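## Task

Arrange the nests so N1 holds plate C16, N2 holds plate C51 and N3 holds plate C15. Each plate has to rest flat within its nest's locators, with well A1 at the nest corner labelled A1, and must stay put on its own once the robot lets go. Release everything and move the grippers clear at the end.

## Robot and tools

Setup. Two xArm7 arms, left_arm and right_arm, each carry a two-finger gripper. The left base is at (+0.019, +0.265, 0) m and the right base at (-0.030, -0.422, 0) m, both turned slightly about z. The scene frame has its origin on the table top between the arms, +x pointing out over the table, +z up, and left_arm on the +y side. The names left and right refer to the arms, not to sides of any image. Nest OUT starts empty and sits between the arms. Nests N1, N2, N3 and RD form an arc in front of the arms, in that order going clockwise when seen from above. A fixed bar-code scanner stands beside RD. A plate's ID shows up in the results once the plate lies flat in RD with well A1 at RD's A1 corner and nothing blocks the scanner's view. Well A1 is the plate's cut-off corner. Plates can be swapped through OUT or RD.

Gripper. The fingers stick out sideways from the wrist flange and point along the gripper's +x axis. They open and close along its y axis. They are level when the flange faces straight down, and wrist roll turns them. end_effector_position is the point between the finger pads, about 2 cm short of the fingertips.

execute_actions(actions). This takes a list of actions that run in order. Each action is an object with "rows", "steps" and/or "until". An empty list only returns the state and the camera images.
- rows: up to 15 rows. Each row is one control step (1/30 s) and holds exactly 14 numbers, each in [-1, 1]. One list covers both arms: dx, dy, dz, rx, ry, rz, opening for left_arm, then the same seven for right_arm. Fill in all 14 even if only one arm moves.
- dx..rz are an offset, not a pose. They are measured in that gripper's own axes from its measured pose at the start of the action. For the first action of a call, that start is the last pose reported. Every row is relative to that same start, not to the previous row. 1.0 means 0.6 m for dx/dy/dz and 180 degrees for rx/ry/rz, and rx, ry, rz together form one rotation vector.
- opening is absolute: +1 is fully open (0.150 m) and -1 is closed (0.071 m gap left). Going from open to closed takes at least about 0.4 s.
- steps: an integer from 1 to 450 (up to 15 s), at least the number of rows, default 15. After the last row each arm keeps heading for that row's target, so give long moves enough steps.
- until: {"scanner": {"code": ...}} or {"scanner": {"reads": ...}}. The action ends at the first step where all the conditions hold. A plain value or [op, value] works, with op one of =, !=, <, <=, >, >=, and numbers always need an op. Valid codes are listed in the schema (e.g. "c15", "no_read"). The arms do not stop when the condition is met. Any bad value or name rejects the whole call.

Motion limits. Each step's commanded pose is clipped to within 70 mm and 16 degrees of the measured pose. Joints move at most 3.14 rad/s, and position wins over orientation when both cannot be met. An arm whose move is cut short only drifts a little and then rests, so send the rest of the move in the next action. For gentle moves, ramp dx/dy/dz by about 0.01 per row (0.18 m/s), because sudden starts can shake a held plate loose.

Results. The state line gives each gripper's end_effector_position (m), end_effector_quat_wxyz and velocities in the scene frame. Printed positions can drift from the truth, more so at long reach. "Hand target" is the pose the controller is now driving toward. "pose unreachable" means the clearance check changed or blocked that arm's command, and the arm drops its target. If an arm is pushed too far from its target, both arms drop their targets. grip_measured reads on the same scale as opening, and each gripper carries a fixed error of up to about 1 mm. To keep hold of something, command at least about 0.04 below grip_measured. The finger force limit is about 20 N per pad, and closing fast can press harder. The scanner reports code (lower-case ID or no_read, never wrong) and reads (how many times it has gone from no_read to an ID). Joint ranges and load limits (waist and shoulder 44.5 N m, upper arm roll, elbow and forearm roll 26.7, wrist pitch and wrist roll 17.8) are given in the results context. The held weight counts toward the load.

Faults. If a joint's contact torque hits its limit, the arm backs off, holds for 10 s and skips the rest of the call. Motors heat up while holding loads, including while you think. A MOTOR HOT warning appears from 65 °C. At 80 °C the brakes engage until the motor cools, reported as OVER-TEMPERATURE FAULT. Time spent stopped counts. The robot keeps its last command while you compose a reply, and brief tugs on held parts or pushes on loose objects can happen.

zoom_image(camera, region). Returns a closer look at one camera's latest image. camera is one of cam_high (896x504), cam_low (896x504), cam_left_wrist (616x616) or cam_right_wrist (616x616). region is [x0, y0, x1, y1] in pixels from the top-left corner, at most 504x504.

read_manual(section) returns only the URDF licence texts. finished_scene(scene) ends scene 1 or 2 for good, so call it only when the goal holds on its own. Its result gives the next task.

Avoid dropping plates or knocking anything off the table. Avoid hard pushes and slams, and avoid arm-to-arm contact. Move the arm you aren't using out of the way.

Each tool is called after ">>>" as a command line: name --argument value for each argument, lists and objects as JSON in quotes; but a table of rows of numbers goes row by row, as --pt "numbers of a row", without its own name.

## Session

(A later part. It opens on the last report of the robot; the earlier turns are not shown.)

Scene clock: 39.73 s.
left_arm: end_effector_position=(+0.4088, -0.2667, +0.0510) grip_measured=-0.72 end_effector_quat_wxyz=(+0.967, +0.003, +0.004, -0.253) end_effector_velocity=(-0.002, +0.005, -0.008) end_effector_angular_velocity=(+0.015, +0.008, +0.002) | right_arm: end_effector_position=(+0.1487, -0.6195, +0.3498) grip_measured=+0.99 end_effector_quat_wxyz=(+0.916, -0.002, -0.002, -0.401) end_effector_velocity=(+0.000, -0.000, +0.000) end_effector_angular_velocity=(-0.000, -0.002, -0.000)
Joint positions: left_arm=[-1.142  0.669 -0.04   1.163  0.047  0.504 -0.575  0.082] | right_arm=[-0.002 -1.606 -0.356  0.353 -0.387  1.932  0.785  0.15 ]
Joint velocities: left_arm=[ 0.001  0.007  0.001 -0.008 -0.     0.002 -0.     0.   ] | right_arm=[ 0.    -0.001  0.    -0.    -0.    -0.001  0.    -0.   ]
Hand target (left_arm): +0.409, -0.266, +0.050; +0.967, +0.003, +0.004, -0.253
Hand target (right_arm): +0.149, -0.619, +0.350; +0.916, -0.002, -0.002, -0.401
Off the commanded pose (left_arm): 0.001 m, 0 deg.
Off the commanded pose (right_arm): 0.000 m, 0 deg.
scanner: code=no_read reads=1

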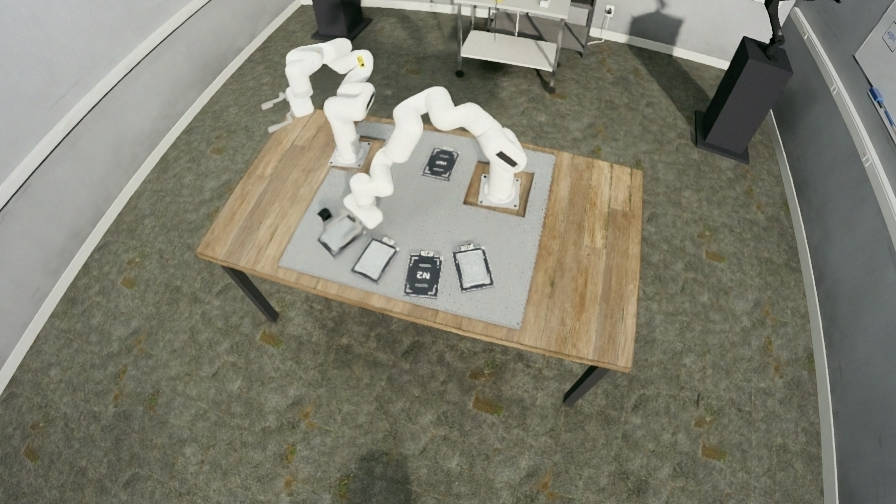

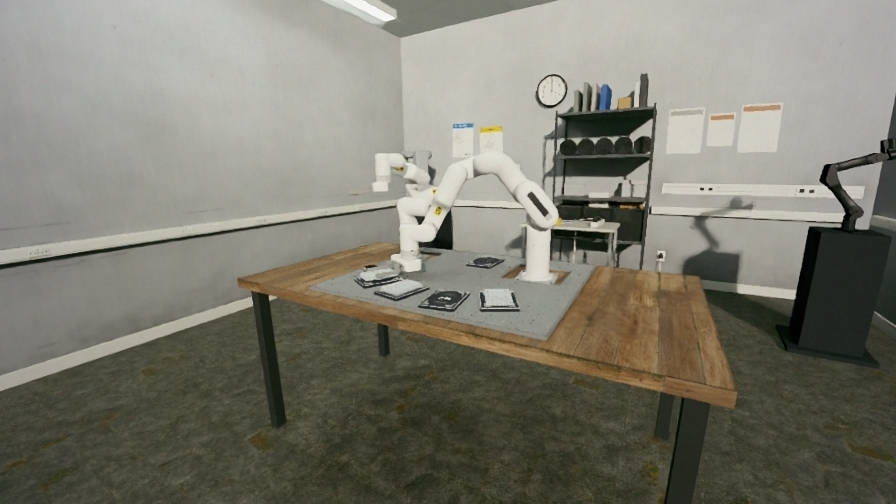

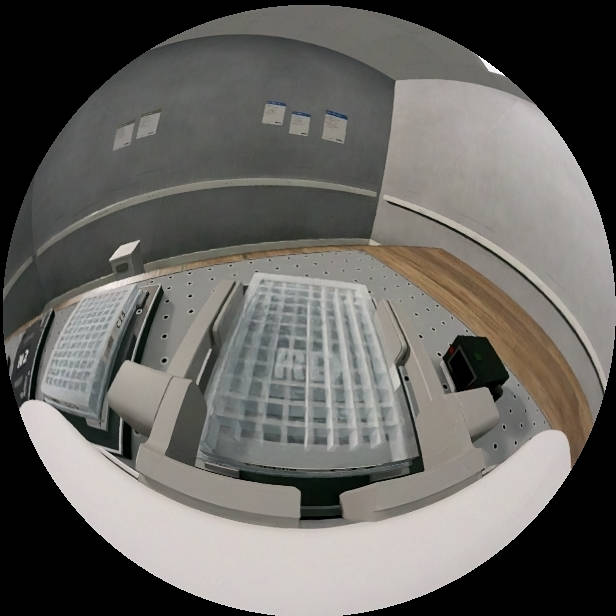

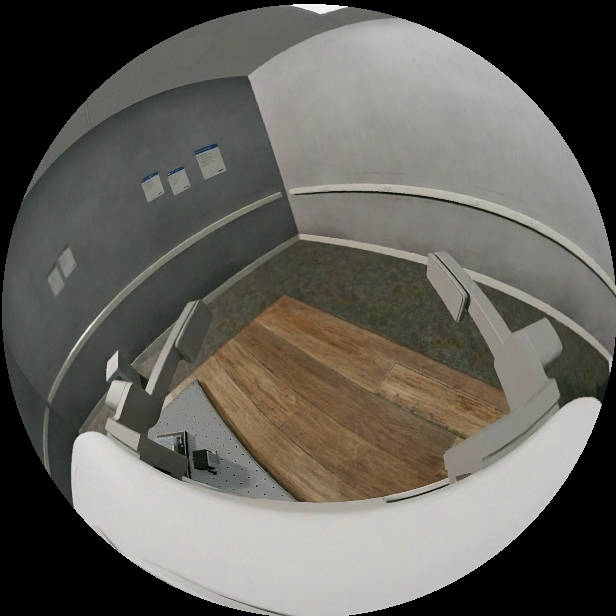

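>>> execute_actions --actions '[{"rows": [[-0.001,-0.0032,-0.004,0,0,0,-0.78, 0,0,0,0,0,0,1],[-0.001,-0.0032,-0.008,0,0,0,-0.78, 0,0,0,0,0,0,1],[-0.001,-0.0032,-0.012,0,0,0,-0.78, 0,0,0,0,0,0,1],[-0.001,-0.0032,-0.0167,0,0,0,-0.78, 0,0,0,0,0,0,1]], "steps": 15},{"rows": [[0,0,0,0,0,0,-0.6, 0,0,0,0,0,0,1],[0,0,0,0,0,0,-0.5, 0,0,0,0,0,0,1],[0,0,0,0,0,0,-0.3, 0,0,0,0,0,0,1],[0,0,0,0,0,0,-0.1, 0,0,0,0,0,0,1]], "steps": 15},{"rows": [[0,0,0.02,0,0,0,-0.1, 0,0,0,0,0,0,1],[0,0,0.04,0,0,0,-0.1, 0,0,0,0,0,0,1],[0,0,0.06,0,0,0,-0.1, 0,0,0,0,0,0,1],[0,0,0.08,0,0,0,-0.1, 0,0,0,0,0,0,1],[0,0,0.1,0,0,0,-0.1, 0,0,0,0,0,0,1]], "steps": 24}]'

>>> zoom_image --camera "cam_left_wrist" --region '[150, 250, 470, 530]'

Scene clock: 41.80 s.
left_arm: end_effector_position=(+0.4082, -0.2683, +0.1018) grip_measured=-0.10 end_effector_quat_wxyz=(+0.968, +0.002, +0.003, -0.253) end_effector_velocity=(+0.001, +0.000, +0.002) end_effector_angular_velocity=(-0.003, -0.001, +0.002) | right_arm: end_effector_position=(+0.1487, -0.6195, +0.3498) grip_measured=+0.99 end_effector_quat_wxyz=(+0.916, -0.002, -0.002, -0.401) end_effector_velocity=(+0.000, +0.000, -0.000) end_effector_angular_velocity=(+0.001, -0.001, +0.002)
Joint positions: left_arm=[-1.142  0.55  -0.045  1.146  0.039  0.605 -0.573  0.107] | right_arm=[-0.002 -1.606 -0.356  0.353 -0.387  1.932  0.785  0.15 ]
Joint velocities: left_arm=[ 0.001 -0.003 -0.    -0.    -0.    -0.001 -0.     0.   ] | right_arm=[ 0.001 -0.001 -0.    -0.     0.     0.    -0.001 -0.   ]
Hand target (left_arm): +0.408, -0.268, +0.102; +0.968, +0.002, +0.003, -0.253
Hand target (right_arm): +0.149, -0.619, +0.350; +0.916, -0.002, -0.002, -0.401
Off the commanded pose (left_arm): 0.000 m, 0 deg.
Off the commanded pose (right_arm): 0.000 m, 0 deg.
scanner: code=c16 reads=2

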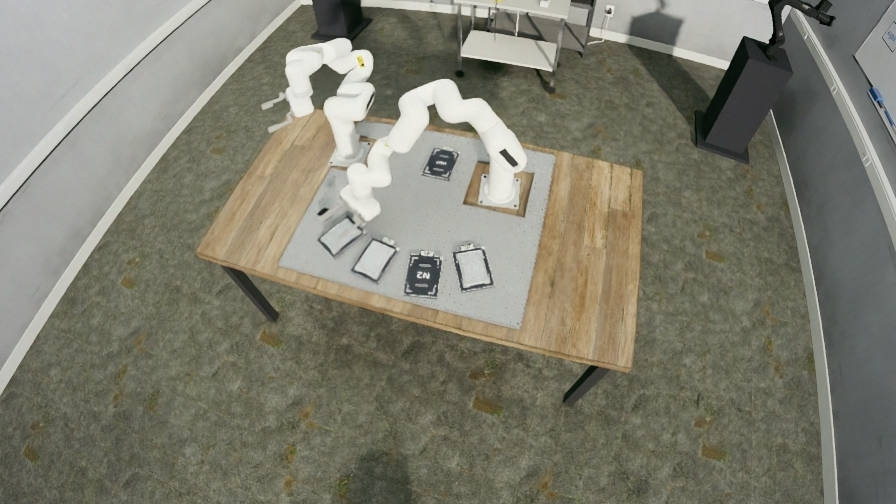

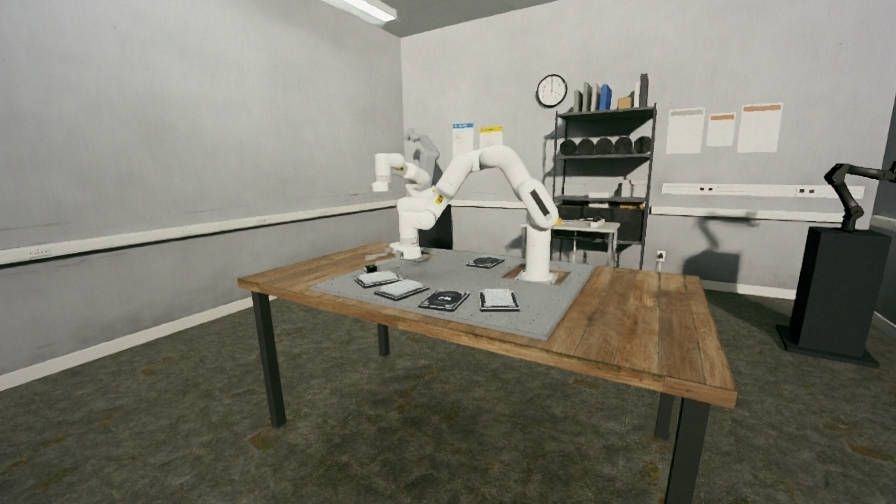

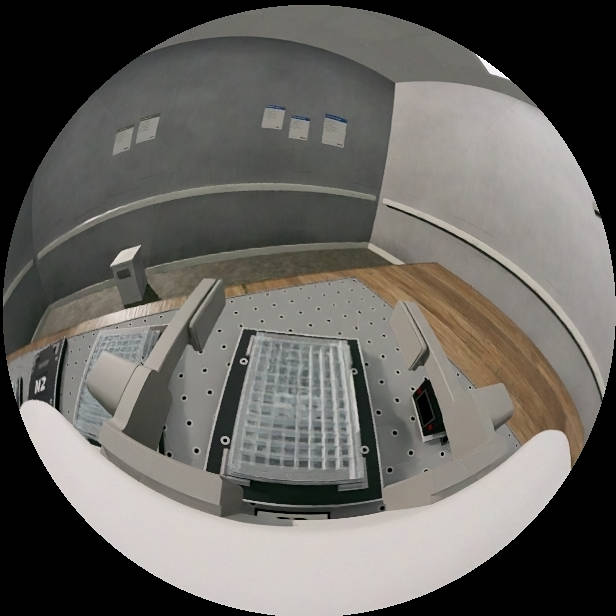

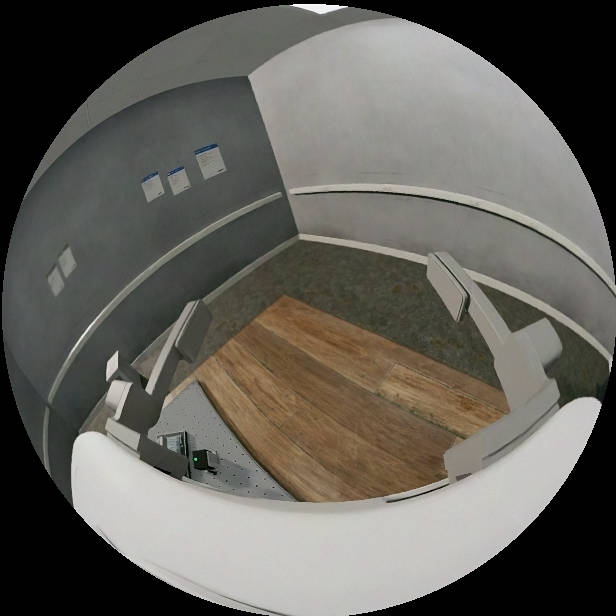

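Region (150, 250, 470, 530) of cam_left_wrist's 616x616 image, scaled by 1.575, with more detail than that image has; it fills the top 441 rows of this view, and the rest is white.

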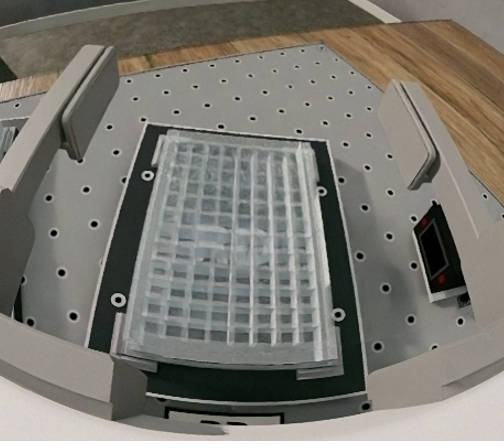

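>>> execute_actions --actions '[{"rows": [[-0.3947,0.8156,0,0,0,0.319,-0.1, 0,0,0,0,0,0,1]], "steps": 50}]'

>>> zoom_image --camera "cam_left_wrist" --region '[150, 250, 470, 530]'

Scene clock: 43.77 s.
left_arm: end_effector_position=(+0.4394, +0.2728, +0.1028) grip_measured=-0.10 end_effector_quat_wxyz=(+0.970, +0.002, +0.003, +0.242) end_effector_velocity=(+0.000, +0.003, +0.001) end_effector_angular_velocity=(-0.002, -0.001, +0.007) | right_arm: end_effector_position=(+0.1487, -0.6195, +0.3498) grip_measured=+0.99 end_effector_quat_wxyz=(+0.916, -0.002, -0.002, -0.401) end_effector_velocity=(-0.000, -0.000, +0.000) end_effector_angular_velocity=(-0.001, +0.000, -0.001)
Joint positions: left_arm=[-0.785  0.007  0.442  0.279 -0.007  0.28  -0.698  0.107] | right_arm=[-0.002 -1.606 -0.356  0.353 -0.387  1.932  0.785  0.15 ]
Joint velocities: left_arm=[ 0.004 -0.003  0.005 -0.    -0.     0.001  0.002  0.   ] | right_arm=[-0.001  0.001 -0.     0.    -0.001 -0.001 -0.     0.   ]
Hand target (left_arm): +0.439, +0.273, +0.103; +0.970, +0.002, +0.003, +0.243
Hand target (right_arm): +0.149, -0.619, +0.350; +0.916, -0.002, -0.002, -0.401
Off the commanded pose (left_arm): 0.003 m, 0 deg.
Off the commanded pose (right_arm): 0.000 m, 0 deg.
scanner: code=c16 reads=2

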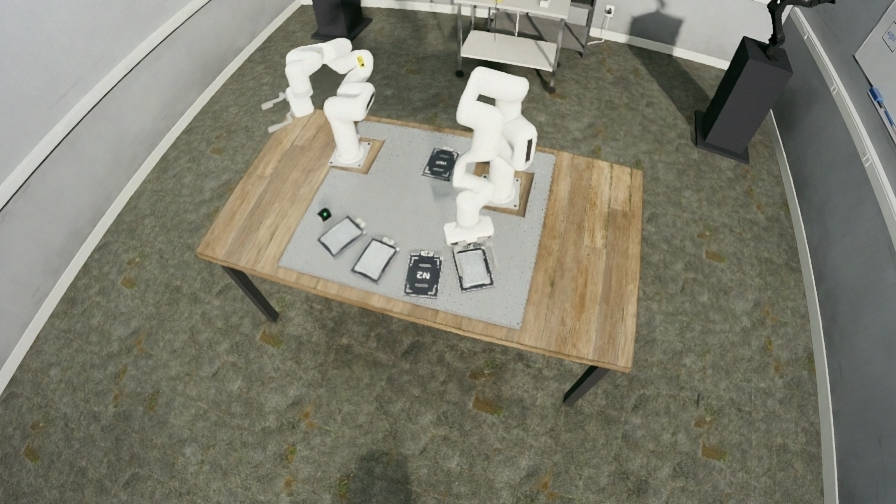

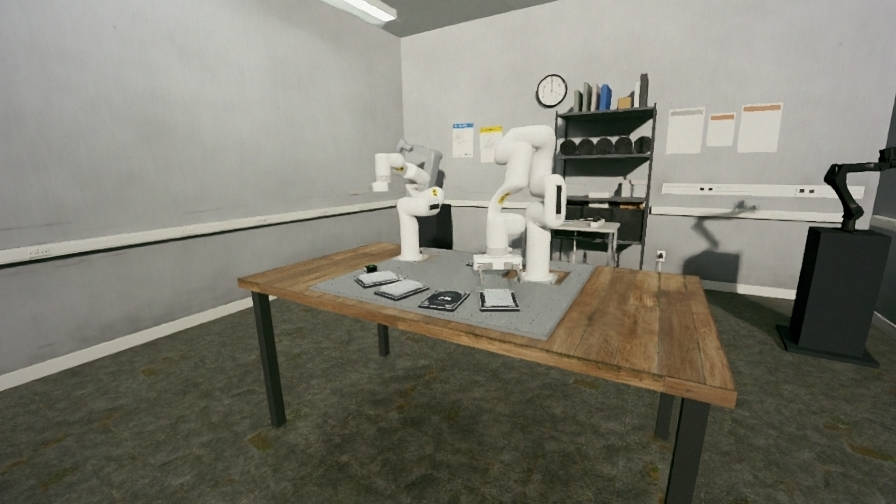

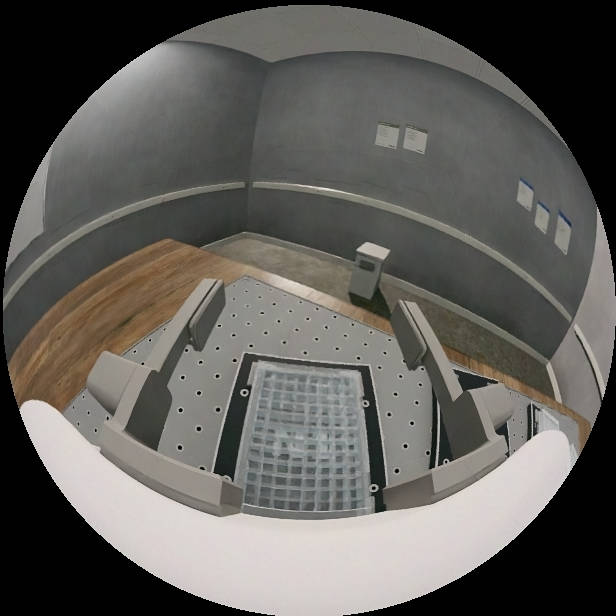

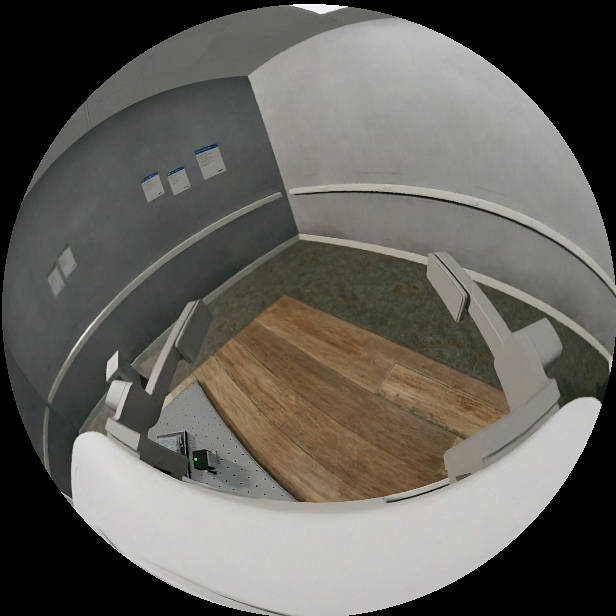

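Region (150, 250, 470, 530) of cam_left_wrist's 616x616 image, scaled by 1.575, with more detail than that image has; it fills the top 441 rows of this view, and the rest is white.

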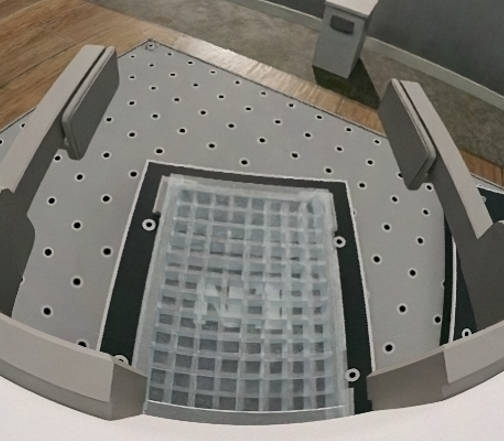

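>>> execute_actions --actions '[{"rows": [[-0.0483,-0.0058,0,0,0,0,-0.1, 0,0,0,0,0,0,1]], "steps": 20}]'

>>> zoom_image --camera "cam_left_wrist" --region '[150, 250, 470, 530]'

Scene clock: 44.60 s.
left_arm: end_effector_position=(+0.4155, +0.2562, +0.1029) grip_measured=-0.10 end_effector_quat_wxyz=(+0.970, +0.002, +0.003, +0.242) end_effector_velocity=(-0.000, -0.001, -0.000) end_effector_angular_velocity=(-0.000, +0.000, -0.003) | right_arm: end_effector_position=(+0.1487, -0.6195, +0.3498) grip_measured=+0.99 end_effector_quat_wxyz=(+0.916, -0.002, -0.002, -0.401) end_effector_velocity=(-0.000, -0.000, -0.000) end_effector_angular_velocity=(-0.000, +0.000, -0.001)
Joint positions: left_arm=[-0.807 -0.047  0.41   0.215  0.076  0.266 -0.832  0.107] | right_arm=[-0.002 -1.606 -0.356  0.353 -0.387  1.932  0.785  0.15 ]
Joint velocities: left_arm=[-0.002 -0.001 -0.001 -0.001  0.001  0.     0.    -0.   ] | right_arm=[-0.001  0.    -0.    -0.    -0.    -0.     0.    -0.   ]
Hand target (left_arm): +0.415, +0.256, +0.103; +0.970, +0.002, +0.003, +0.242
Hand target (right_arm): +0.149, -0.619, +0.350; +0.916, -0.002, -0.002, -0.401
Off the commanded pose (left_arm): 0.000 m, 0 deg.
Off the commanded pose (right_arm): 0.000 m, 0 deg.
scanner: code=c16 reads=2

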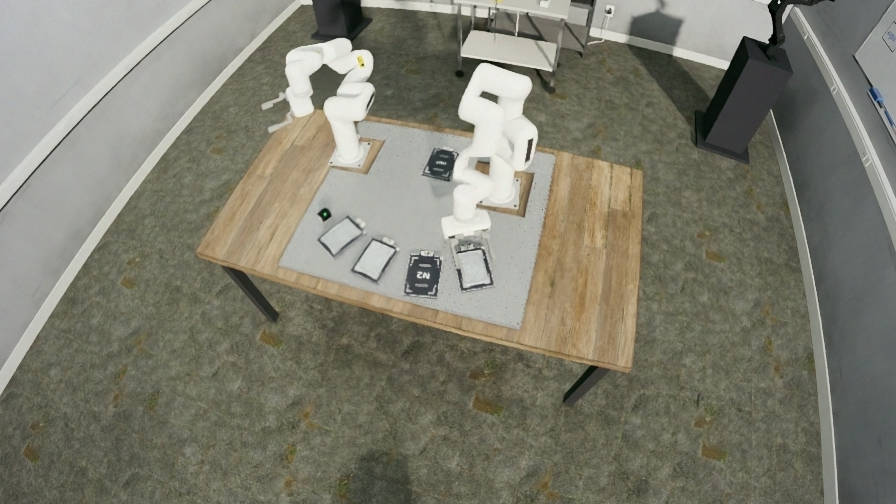

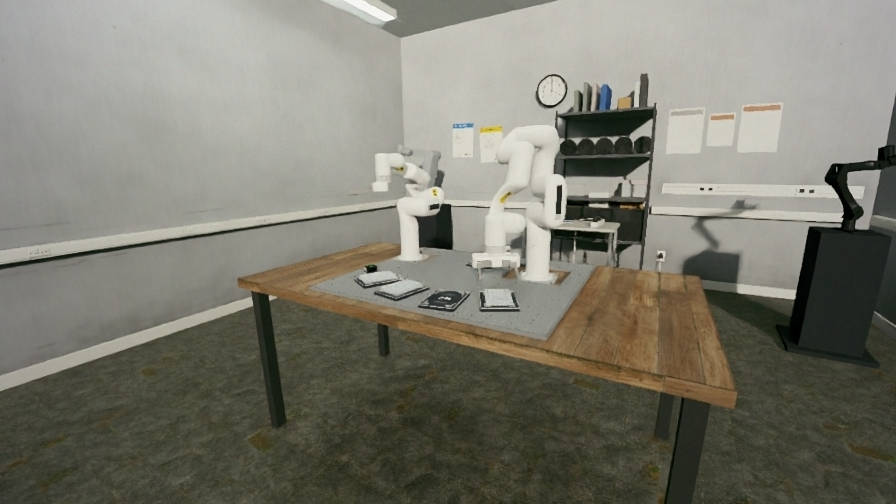

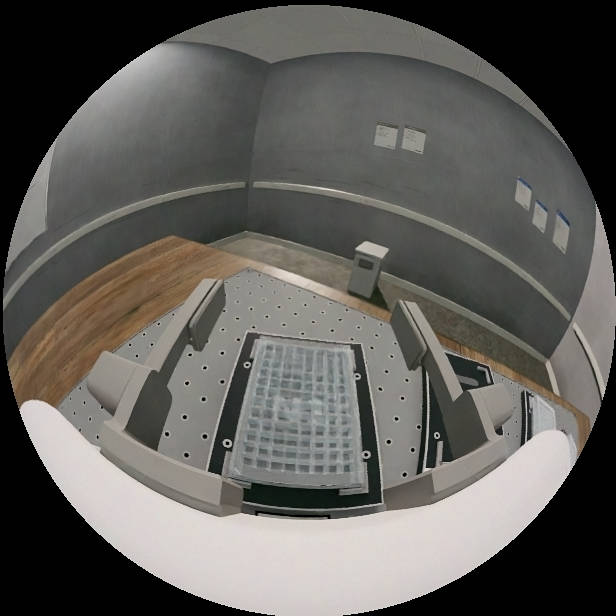

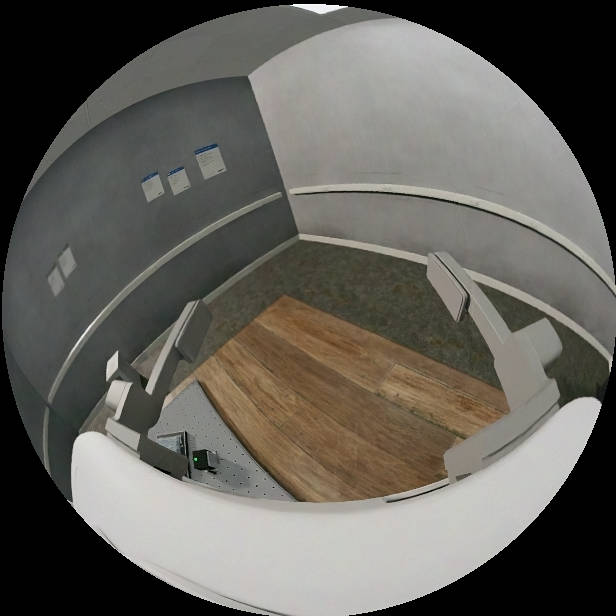

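Region (150, 250, 470, 530) of cam_left_wrist's 616x616 image, scaled by 1.575, with more detail than that image has; it fills the top 441 rows of this view, and the rest is white.

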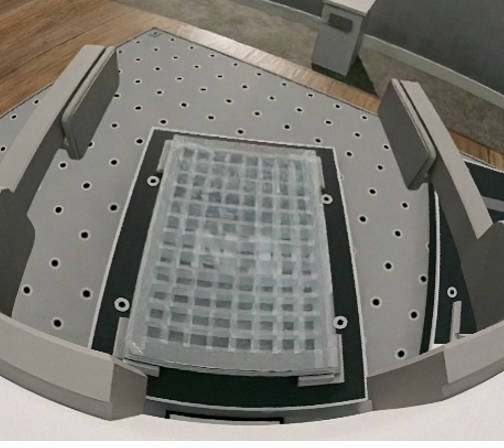

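>>> execute_actions --actions '[{"rows": [[-0.0017,-0.0025,-0.02,0,0,-0.0033,-0.1, 0,0,0,0,0,0,1],[-0.0017,-0.0025,-0.04,0,0,-0.0033,-0.1, 0,0,0,0,0,0,1],[-0.0017,-0.0025,-0.06,0,0,-0.0033,-0.1, 0,0,0,0,0,0,1],[-0.0017,-0.0025,-0.08,0,0,-0.0033,-0.1, 0,0,0,0,0,0,1],[-0.0017,-0.0025,-0.1048,0,0,-0.0033,-0.1, 0,0,0,0,0,0,1]], "steps": 25},{"rows": [[0,0,0,0,0,0,-0.25, 0,0,0,0,0,0,1],[0,0,0,0,0,0,-0.4, 0,0,0,0,0,0,1],[0,0,0,0,0,0,-0.5, 0,0,0,0,0,0,1],[0,0,0,0,0,0,-0.55, 0,0,0,0,0,0,1],[0,0,0,0,0,0,-0.6, 0,0,0,0,0,0,1],[0,0,0,0,0,0,-0.64, 0,0,0,0,0,0,1],[0,0,0,0,0,0,-0.68, 0,0,0,0,0,0,1],[0,0,0,0,0,0,-0.72, 0,0,0,0,0,0,1],[0,0,0,0,0,0,-0.78, 0,0,0,0,0,0,1]], "steps": 22}]'

>>> zoom_image --camera "cam_left_wrist" --region '[150, 250, 470, 530]'

Scene clock: 46.70 s.
left_arm: end_effector_position=(+0.4153, +0.2545, +0.0404) grip_measured=-0.72 end_effector_quat_wxyz=(+0.971, +0.002, +0.003, +0.237) end_effector_velocity=(+0.000, -0.000, +0.000) end_effector_angular_velocity=(-0.000, +0.000, -0.001) | right_arm: end_effector_position=(+0.1487, -0.6195, +0.3498) grip_measured=+0.99 end_effector_quat_wxyz=(+0.916, -0.002, -0.002, -0.401) end_effector_velocity=(+0.000, +0.000, -0.000) end_effector_angular_velocity=(-0.001, +0.001, +0.003)
Joint positions: left_arm=[-0.476  0.292 -0.014  0.266 -0.261 -0.019 -0.58   0.082] | right_arm=[-0.002 -1.606 -0.356  0.353 -0.387  1.932  0.785  0.15 ]
Joint velocities: left_arm=[ 0.    -0.     0.    -0.     0.     0.     0.001  0.   ] | right_arm=[ 0.001 -0.    -0.    -0.001 -0.001  0.    -0.002 -0.   ]
Hand target (left_arm): +0.415, +0.255, +0.040; +0.971, +0.002, +0.003, +0.238
Hand target (right_arm): +0.149, -0.619, +0.350; +0.916, -0.002, -0.002, -0.401
Off the commanded pose (left_arm): 0.000 m, 0 deg.
Off the commanded pose (right_arm): 0.000 m, 0 deg.
scanner: code=c16 reads=2

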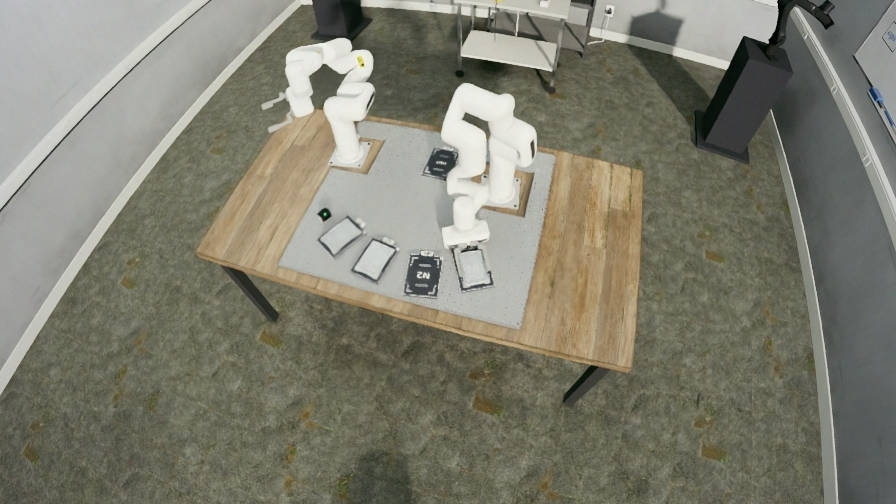

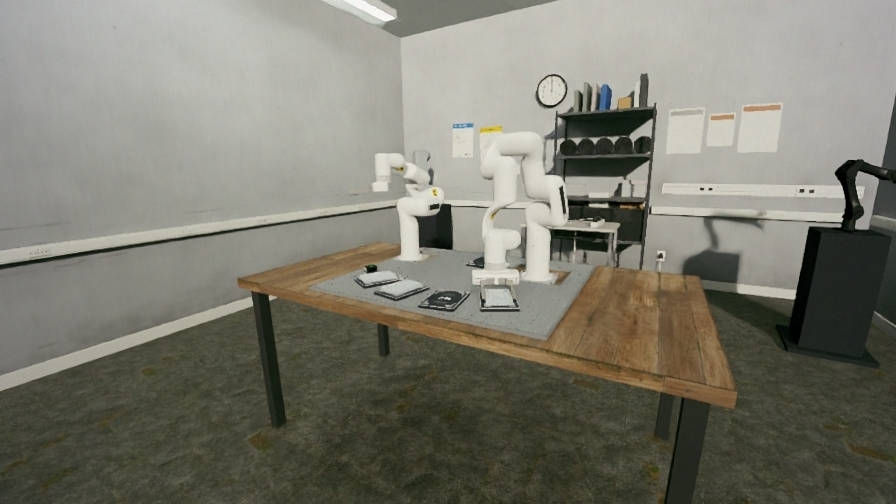

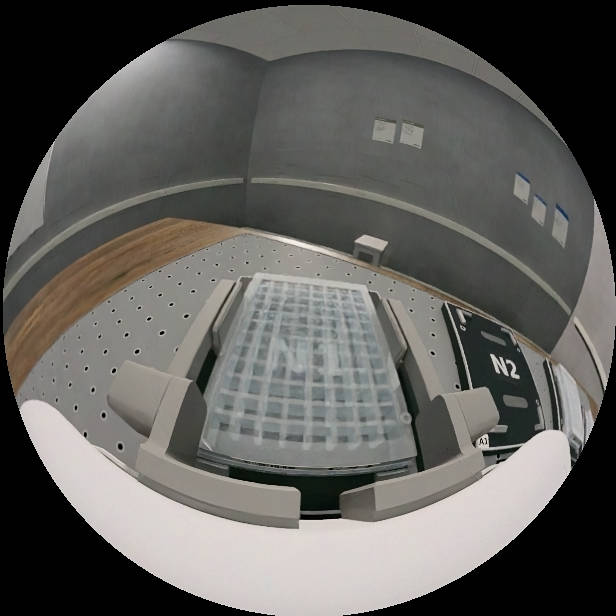

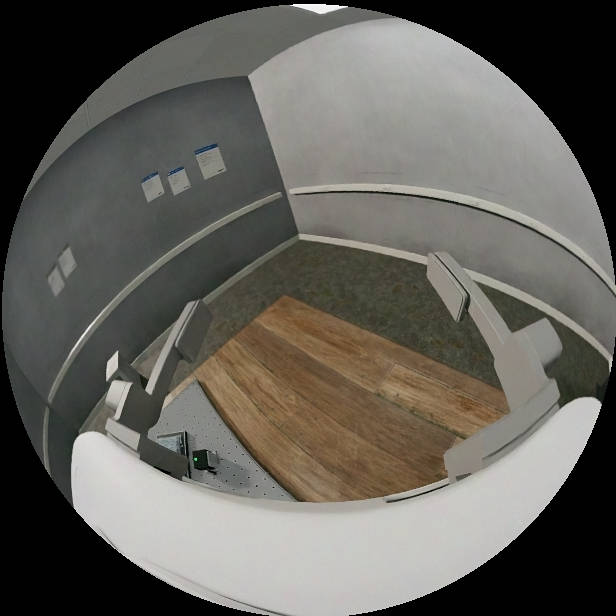

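Region (150, 250, 470, 530) of cam_left_wrist's 616x616 image, scaled by 1.575, with more detail than that image has; it fills the top 441 rows of this view, and the rest is white.

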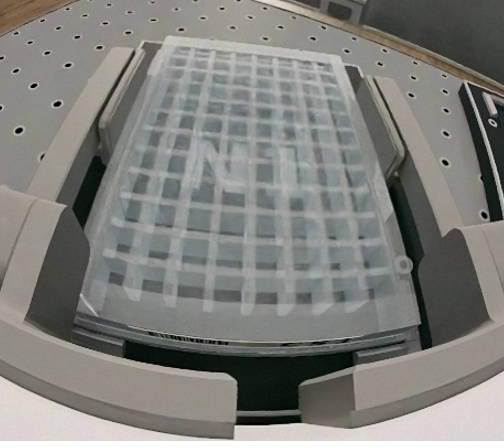

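>>> execute_actions --actions '[{"rows": [[0,0,0.005,0,0,0,-0.78, 0,0,0,0,0,0,1],[0,0,0.01,0,0,0,-0.78, 0,0,0,0,0,0,1],[0,0,0.02,0,0,0,-0.78, 0,0,0,0,0,0,1],[0,0,0.03,0,0,0,-0.78, 0,0,0,0,0,0,1],[0,0,0.04,0,0,0,-0.78, 0,0,0,0,0,0,1],[0,0,0.05,0,0,0,-0.78, 0,0,0,0,0,0,1]], "steps": 18},{"rows": [[-0.0012,-0.0199,0,0,0,-0.0068,-0.78, 0,0,0,0,0,0,1],[-0.0023,-0.0398,0,0,0,-0.0137,-0.78, 0,0,0,0,0,0,1],[-0.0035,-0.0597,0,0,0,-0.0205,-0.78, 0,0,0,0,0,0,1],[-0.0046,-0.0797,0,0,0,-0.0273,-0.78, 0,0,0,0,0,0,1],[-0.0058,-0.0996,0,0,0,-0.0342,-0.78, 0,0,0,0,0,0,1],[-0.0069,-0.1195,0,0,0,-0.041,-0.78, 0,0,0,0,0,0,1],[-0.0081,-0.1394,0,0,0,-0.0478,-0.78, 0,0,0,0,0,0,1],[-0.0092,-0.1593,0,0,0,-0.0547,-0.78, 0,0,0,0,0,0,1],[-0.0104,-0.1792,0,0,0,-0.0615,-0.78, 0,0,0,0,0,0,1],[-0.0115,-0.1991,0,0,0,-0.0683,-0.78, 0,0,0,0,0,0,1],[-0.0127,-0.219,0,0,0,-0.0752,-0.78, 0,0,0,0,0,0,1],[-0.0138,-0.239,0,0,0,-0.082,-0.78, 0,0,0,0,0,0,1],[-0.015,-0.2589,0,0,0,-0.0888,-0.78, 0,0,0,0,0,0,1],[-0.0161,-0.2788,0,0,0,-0.0957,-0.78, 0,0,0,0,0,0,1],[-0.0173,-0.2987,0,0,0,-0.1025,-0.78, 0,0,0,0,0,0,1]], "steps": 32},{"rows": [[0,0,-0.01,0,0,0,-0.78, 0,0,0,0,0,0,1],[0,0,-0.02,0,0,0,-0.78, 0,0,0,0,0,0,1],[0,0,-0.032,0,0,0,-0.78, 0,0,0,0,0,0,1]], "steps": 15}]'

>>> zoom_image --camera "cam_left_wrist" --region '[150, 250, 470, 530]'

Scene clock: 49.30 s.
left_arm: end_effector_position=(+0.4891, +0.0913, +0.0505) grip_measured=-0.72 end_effector_quat_wxyz=(+0.997, +0.002, +0.003, +0.079) end_effector_velocity=(-0.002, +0.002, -0.002) end_effector_angular_velocity=(+0.003, +0.006, +0.000) | right_arm: end_effector_position=(+0.1487, -0.6195, +0.3498) grip_measured=+0.99 end_effector_quat_wxyz=(+0.916, -0.002, -0.002, -0.401) end_effector_velocity=(+0.000, +0.000, -0.000) end_effector_angular_velocity=(+0.001, +0.001, +0.001)
Joint positions: left_arm=[-0.732  0.388  0.042  0.59  -0.077  0.211 -0.649  0.082] | right_arm=[-0.002 -1.606 -0.356  0.353 -0.387  1.932  0.785  0.15 ]
Joint velocities: left_arm=[ 0.001  0.002 -0.    -0.003 -0.001  0.001  0.001  0.   ] | right_arm=[ 0.001  0.001  0.    -0.     0.001  0.     0.     0.   ]
Hand target (left_arm): +0.489, +0.091, +0.050; +0.997, +0.002, +0.003, +0.079
Hand target (right_arm): +0.149, -0.619, +0.350; +0.916, -0.002, -0.002, -0.401
Off the commanded pose (left_arm): 0.000 m, 0 deg.
Off the commanded pose (right_arm): 0.000 m, 0 deg.
scanner: code=c16 reads=2

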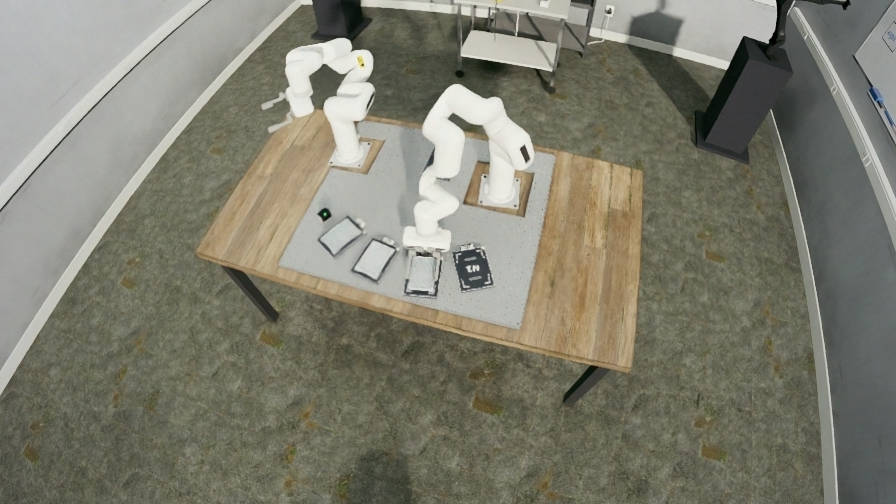

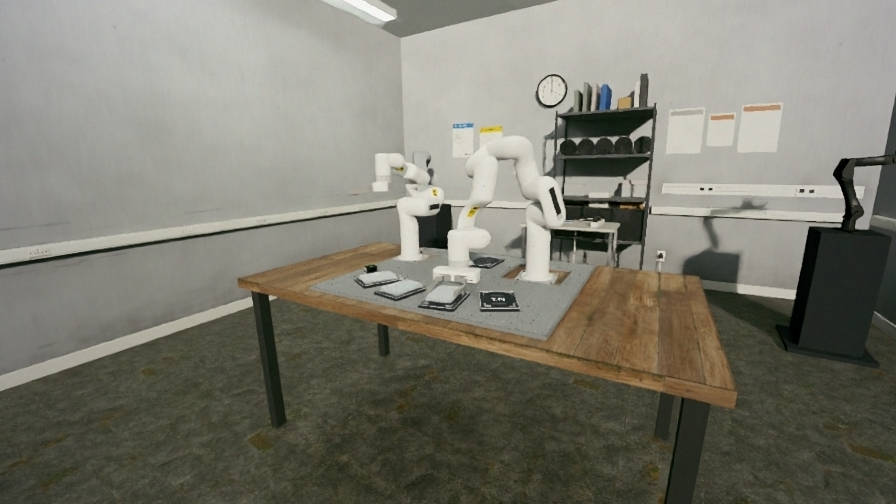

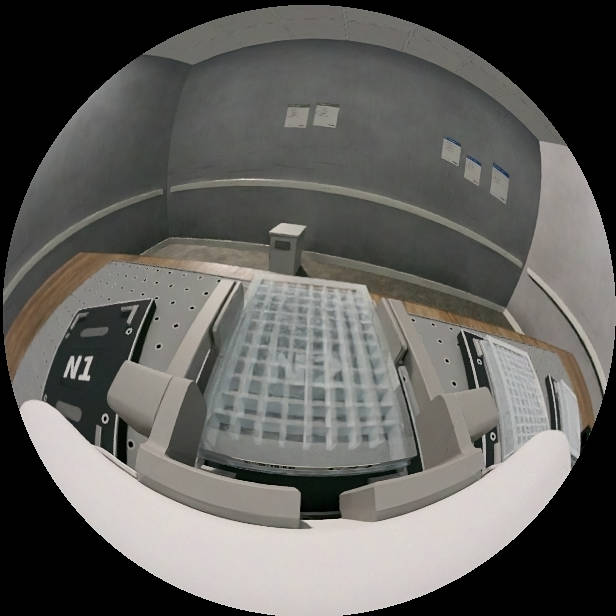

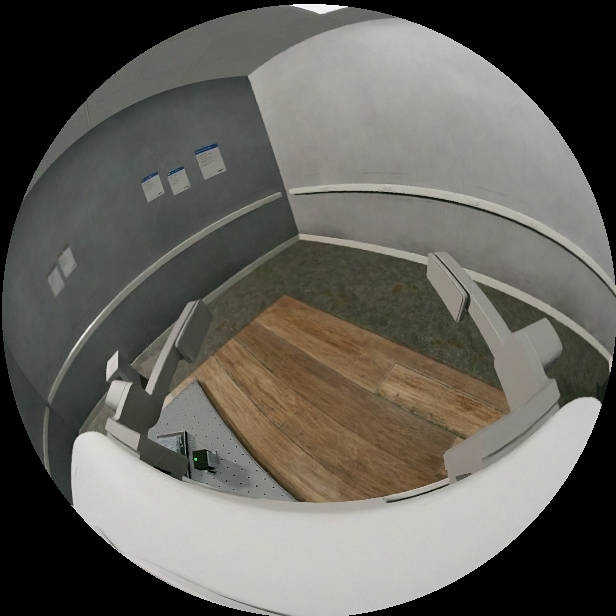

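Region (150, 250, 470, 530) of cam_left_wrist's 616x616 image, scaled by 1.575, with more detail than that image has; it fills the top 441 rows of this view, and the rest is white.

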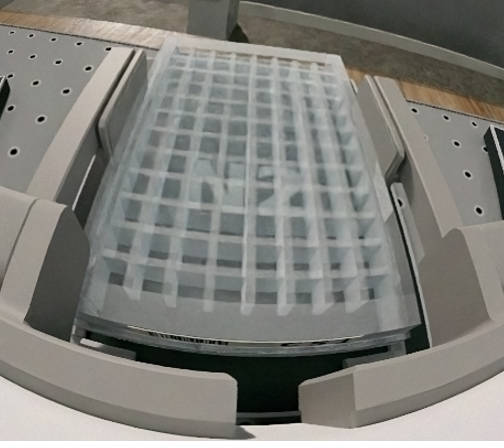

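>>> execute_actions --actions '[{"rows": [[-0.003,0,-0.004,0,0,0,-0.78, 0,0,0,0,0,0,1],[-0.003,0,-0.008,0,0,0,-0.78, 0,0,0,0,0,0,1],[-0.003,0,-0.012,0,0,0,-0.78, 0,0,0,0,0,0,1],[-0.003,0,-0.016,0,0,0,-0.78, 0,0,0,0,0,0,1]], "steps": 15},{"rows": [[0,0,0,0,0,0,-0.6, 0,0,0,0,0,0,1],[0,0,0,0,0,0,-0.5, 0,0,0,0,0,0,1],[0,0,0,0,0,0,-0.3, 0,0,0,0,0,0,1],[0,0,0,0,0,0,-0.1, 0,0,0,0,0,0,1]], "steps": 15},{"rows": [[0,0,0.02,0,0,0,-0.1, 0,0,0,0,0,0,1],[0,0,0.04,0,0,0,-0.1, 0,0,0,0,0,0,1],[0,0,0.06,0,0,0,-0.1, 0,0,0,0,0,0,1],[0,0,0.08,0,0,0,-0.1, 0,0,0,0,0,0,1],[0,0,0.1,0,0,0,-0.1, 0,0,0,0,0,0,1]], "steps": 24}]'

>>> zoom_image --camera "cam_left_wrist" --region '[150, 250, 470, 530]'

Scene clock: 51.47 s.
left_arm: end_effector_position=(+0.4876, +0.0910, +0.1008) grip_measured=-0.10 end_effector_quat_wxyz=(+0.997, +0.002, +0.003, +0.079) end_effector_velocity=(+0.000, -0.000, +0.001) end_effector_angular_velocity=(-0.001, -0.002, -0.000) | right_arm: end_effector_position=(+0.1487, -0.6195, +0.3498) grip_measured=+0.99 end_effector_quat_wxyz=(+0.916, -0.002, -0.002, -0.401) end_effector_velocity=(-0.000, +0.000, +0.000) end_effector_angular_velocity=(+0.002, -0.000, -0.000)
Joint positions: left_arm=[-0.757  0.207  0.072  0.561 -0.041  0.362 -0.679  0.107] | right_arm=[-0.002 -1.606 -0.356  0.353 -0.387  1.932  0.785  0.15 ]
Joint velocities: left_arm=[-0.    -0.002  0.     0.     0.    -0.    -0.     0.   ] | right_arm=[ 0.    -0.    -0.     0.     0.002  0.     0.001  0.   ]
Hand target (left_arm): +0.488, +0.091, +0.101; +0.997, +0.002, +0.003, +0.079
Hand target (right_arm): +0.149, -0.619, +0.350; +0.916, -0.002, -0.002, -0.401
Off the commanded pose (left_arm): 0.000 m, 0 deg.
Off the commanded pose (right_arm): 0.000 m, 0 deg.
scanner: code=c16 reads=2

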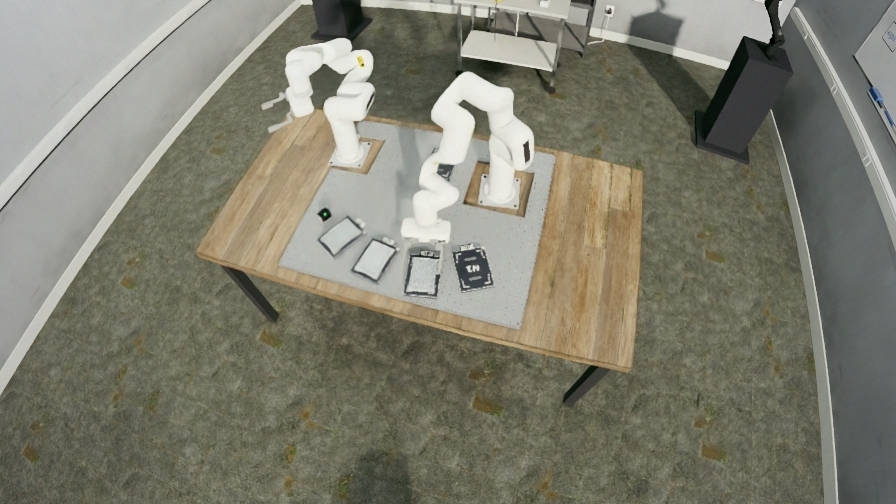

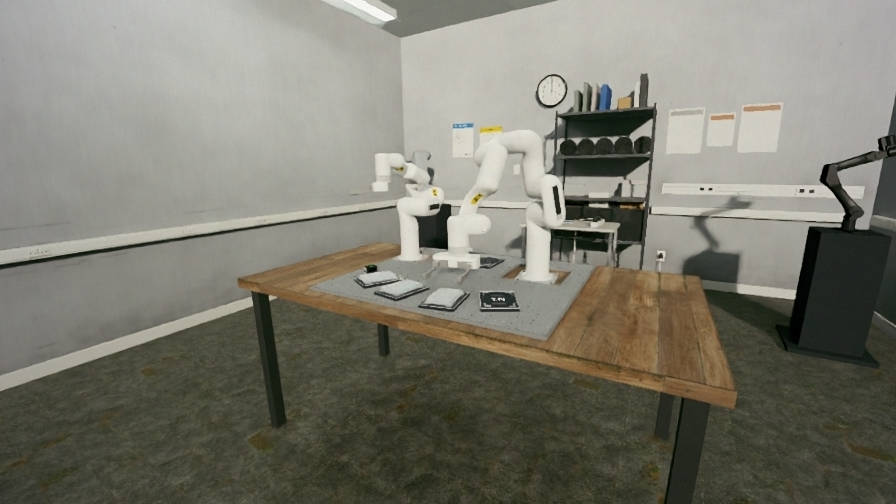

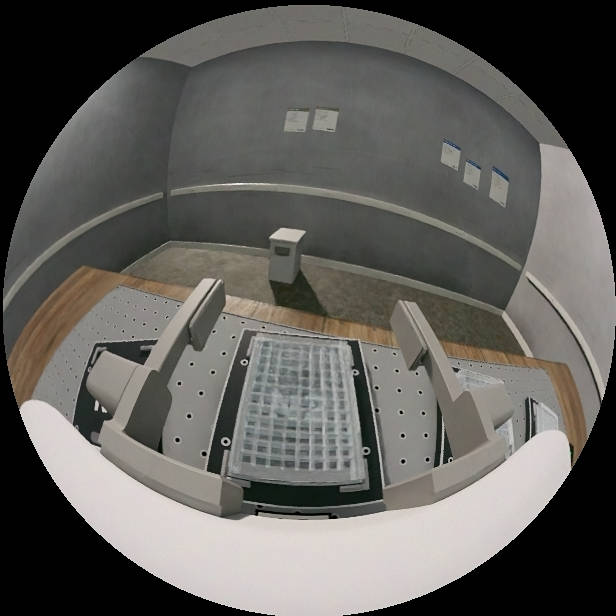

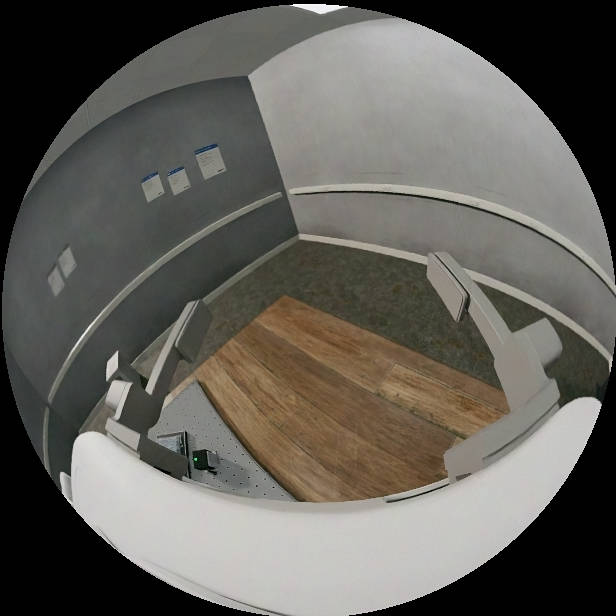

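Region (150, 250, 470, 530) of cam_left_wrist's 616x616 image, scaled by 1.575, with more detail than that image has; it fills the top 441 rows of this view, and the rest is white.

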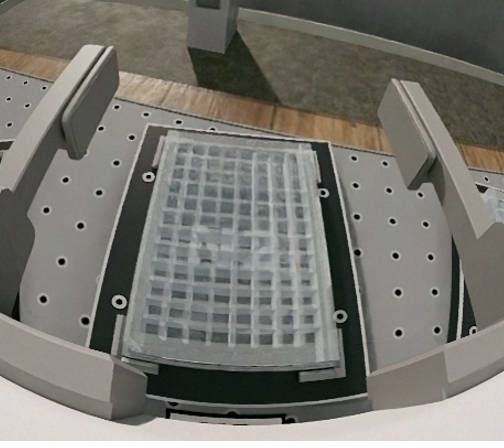

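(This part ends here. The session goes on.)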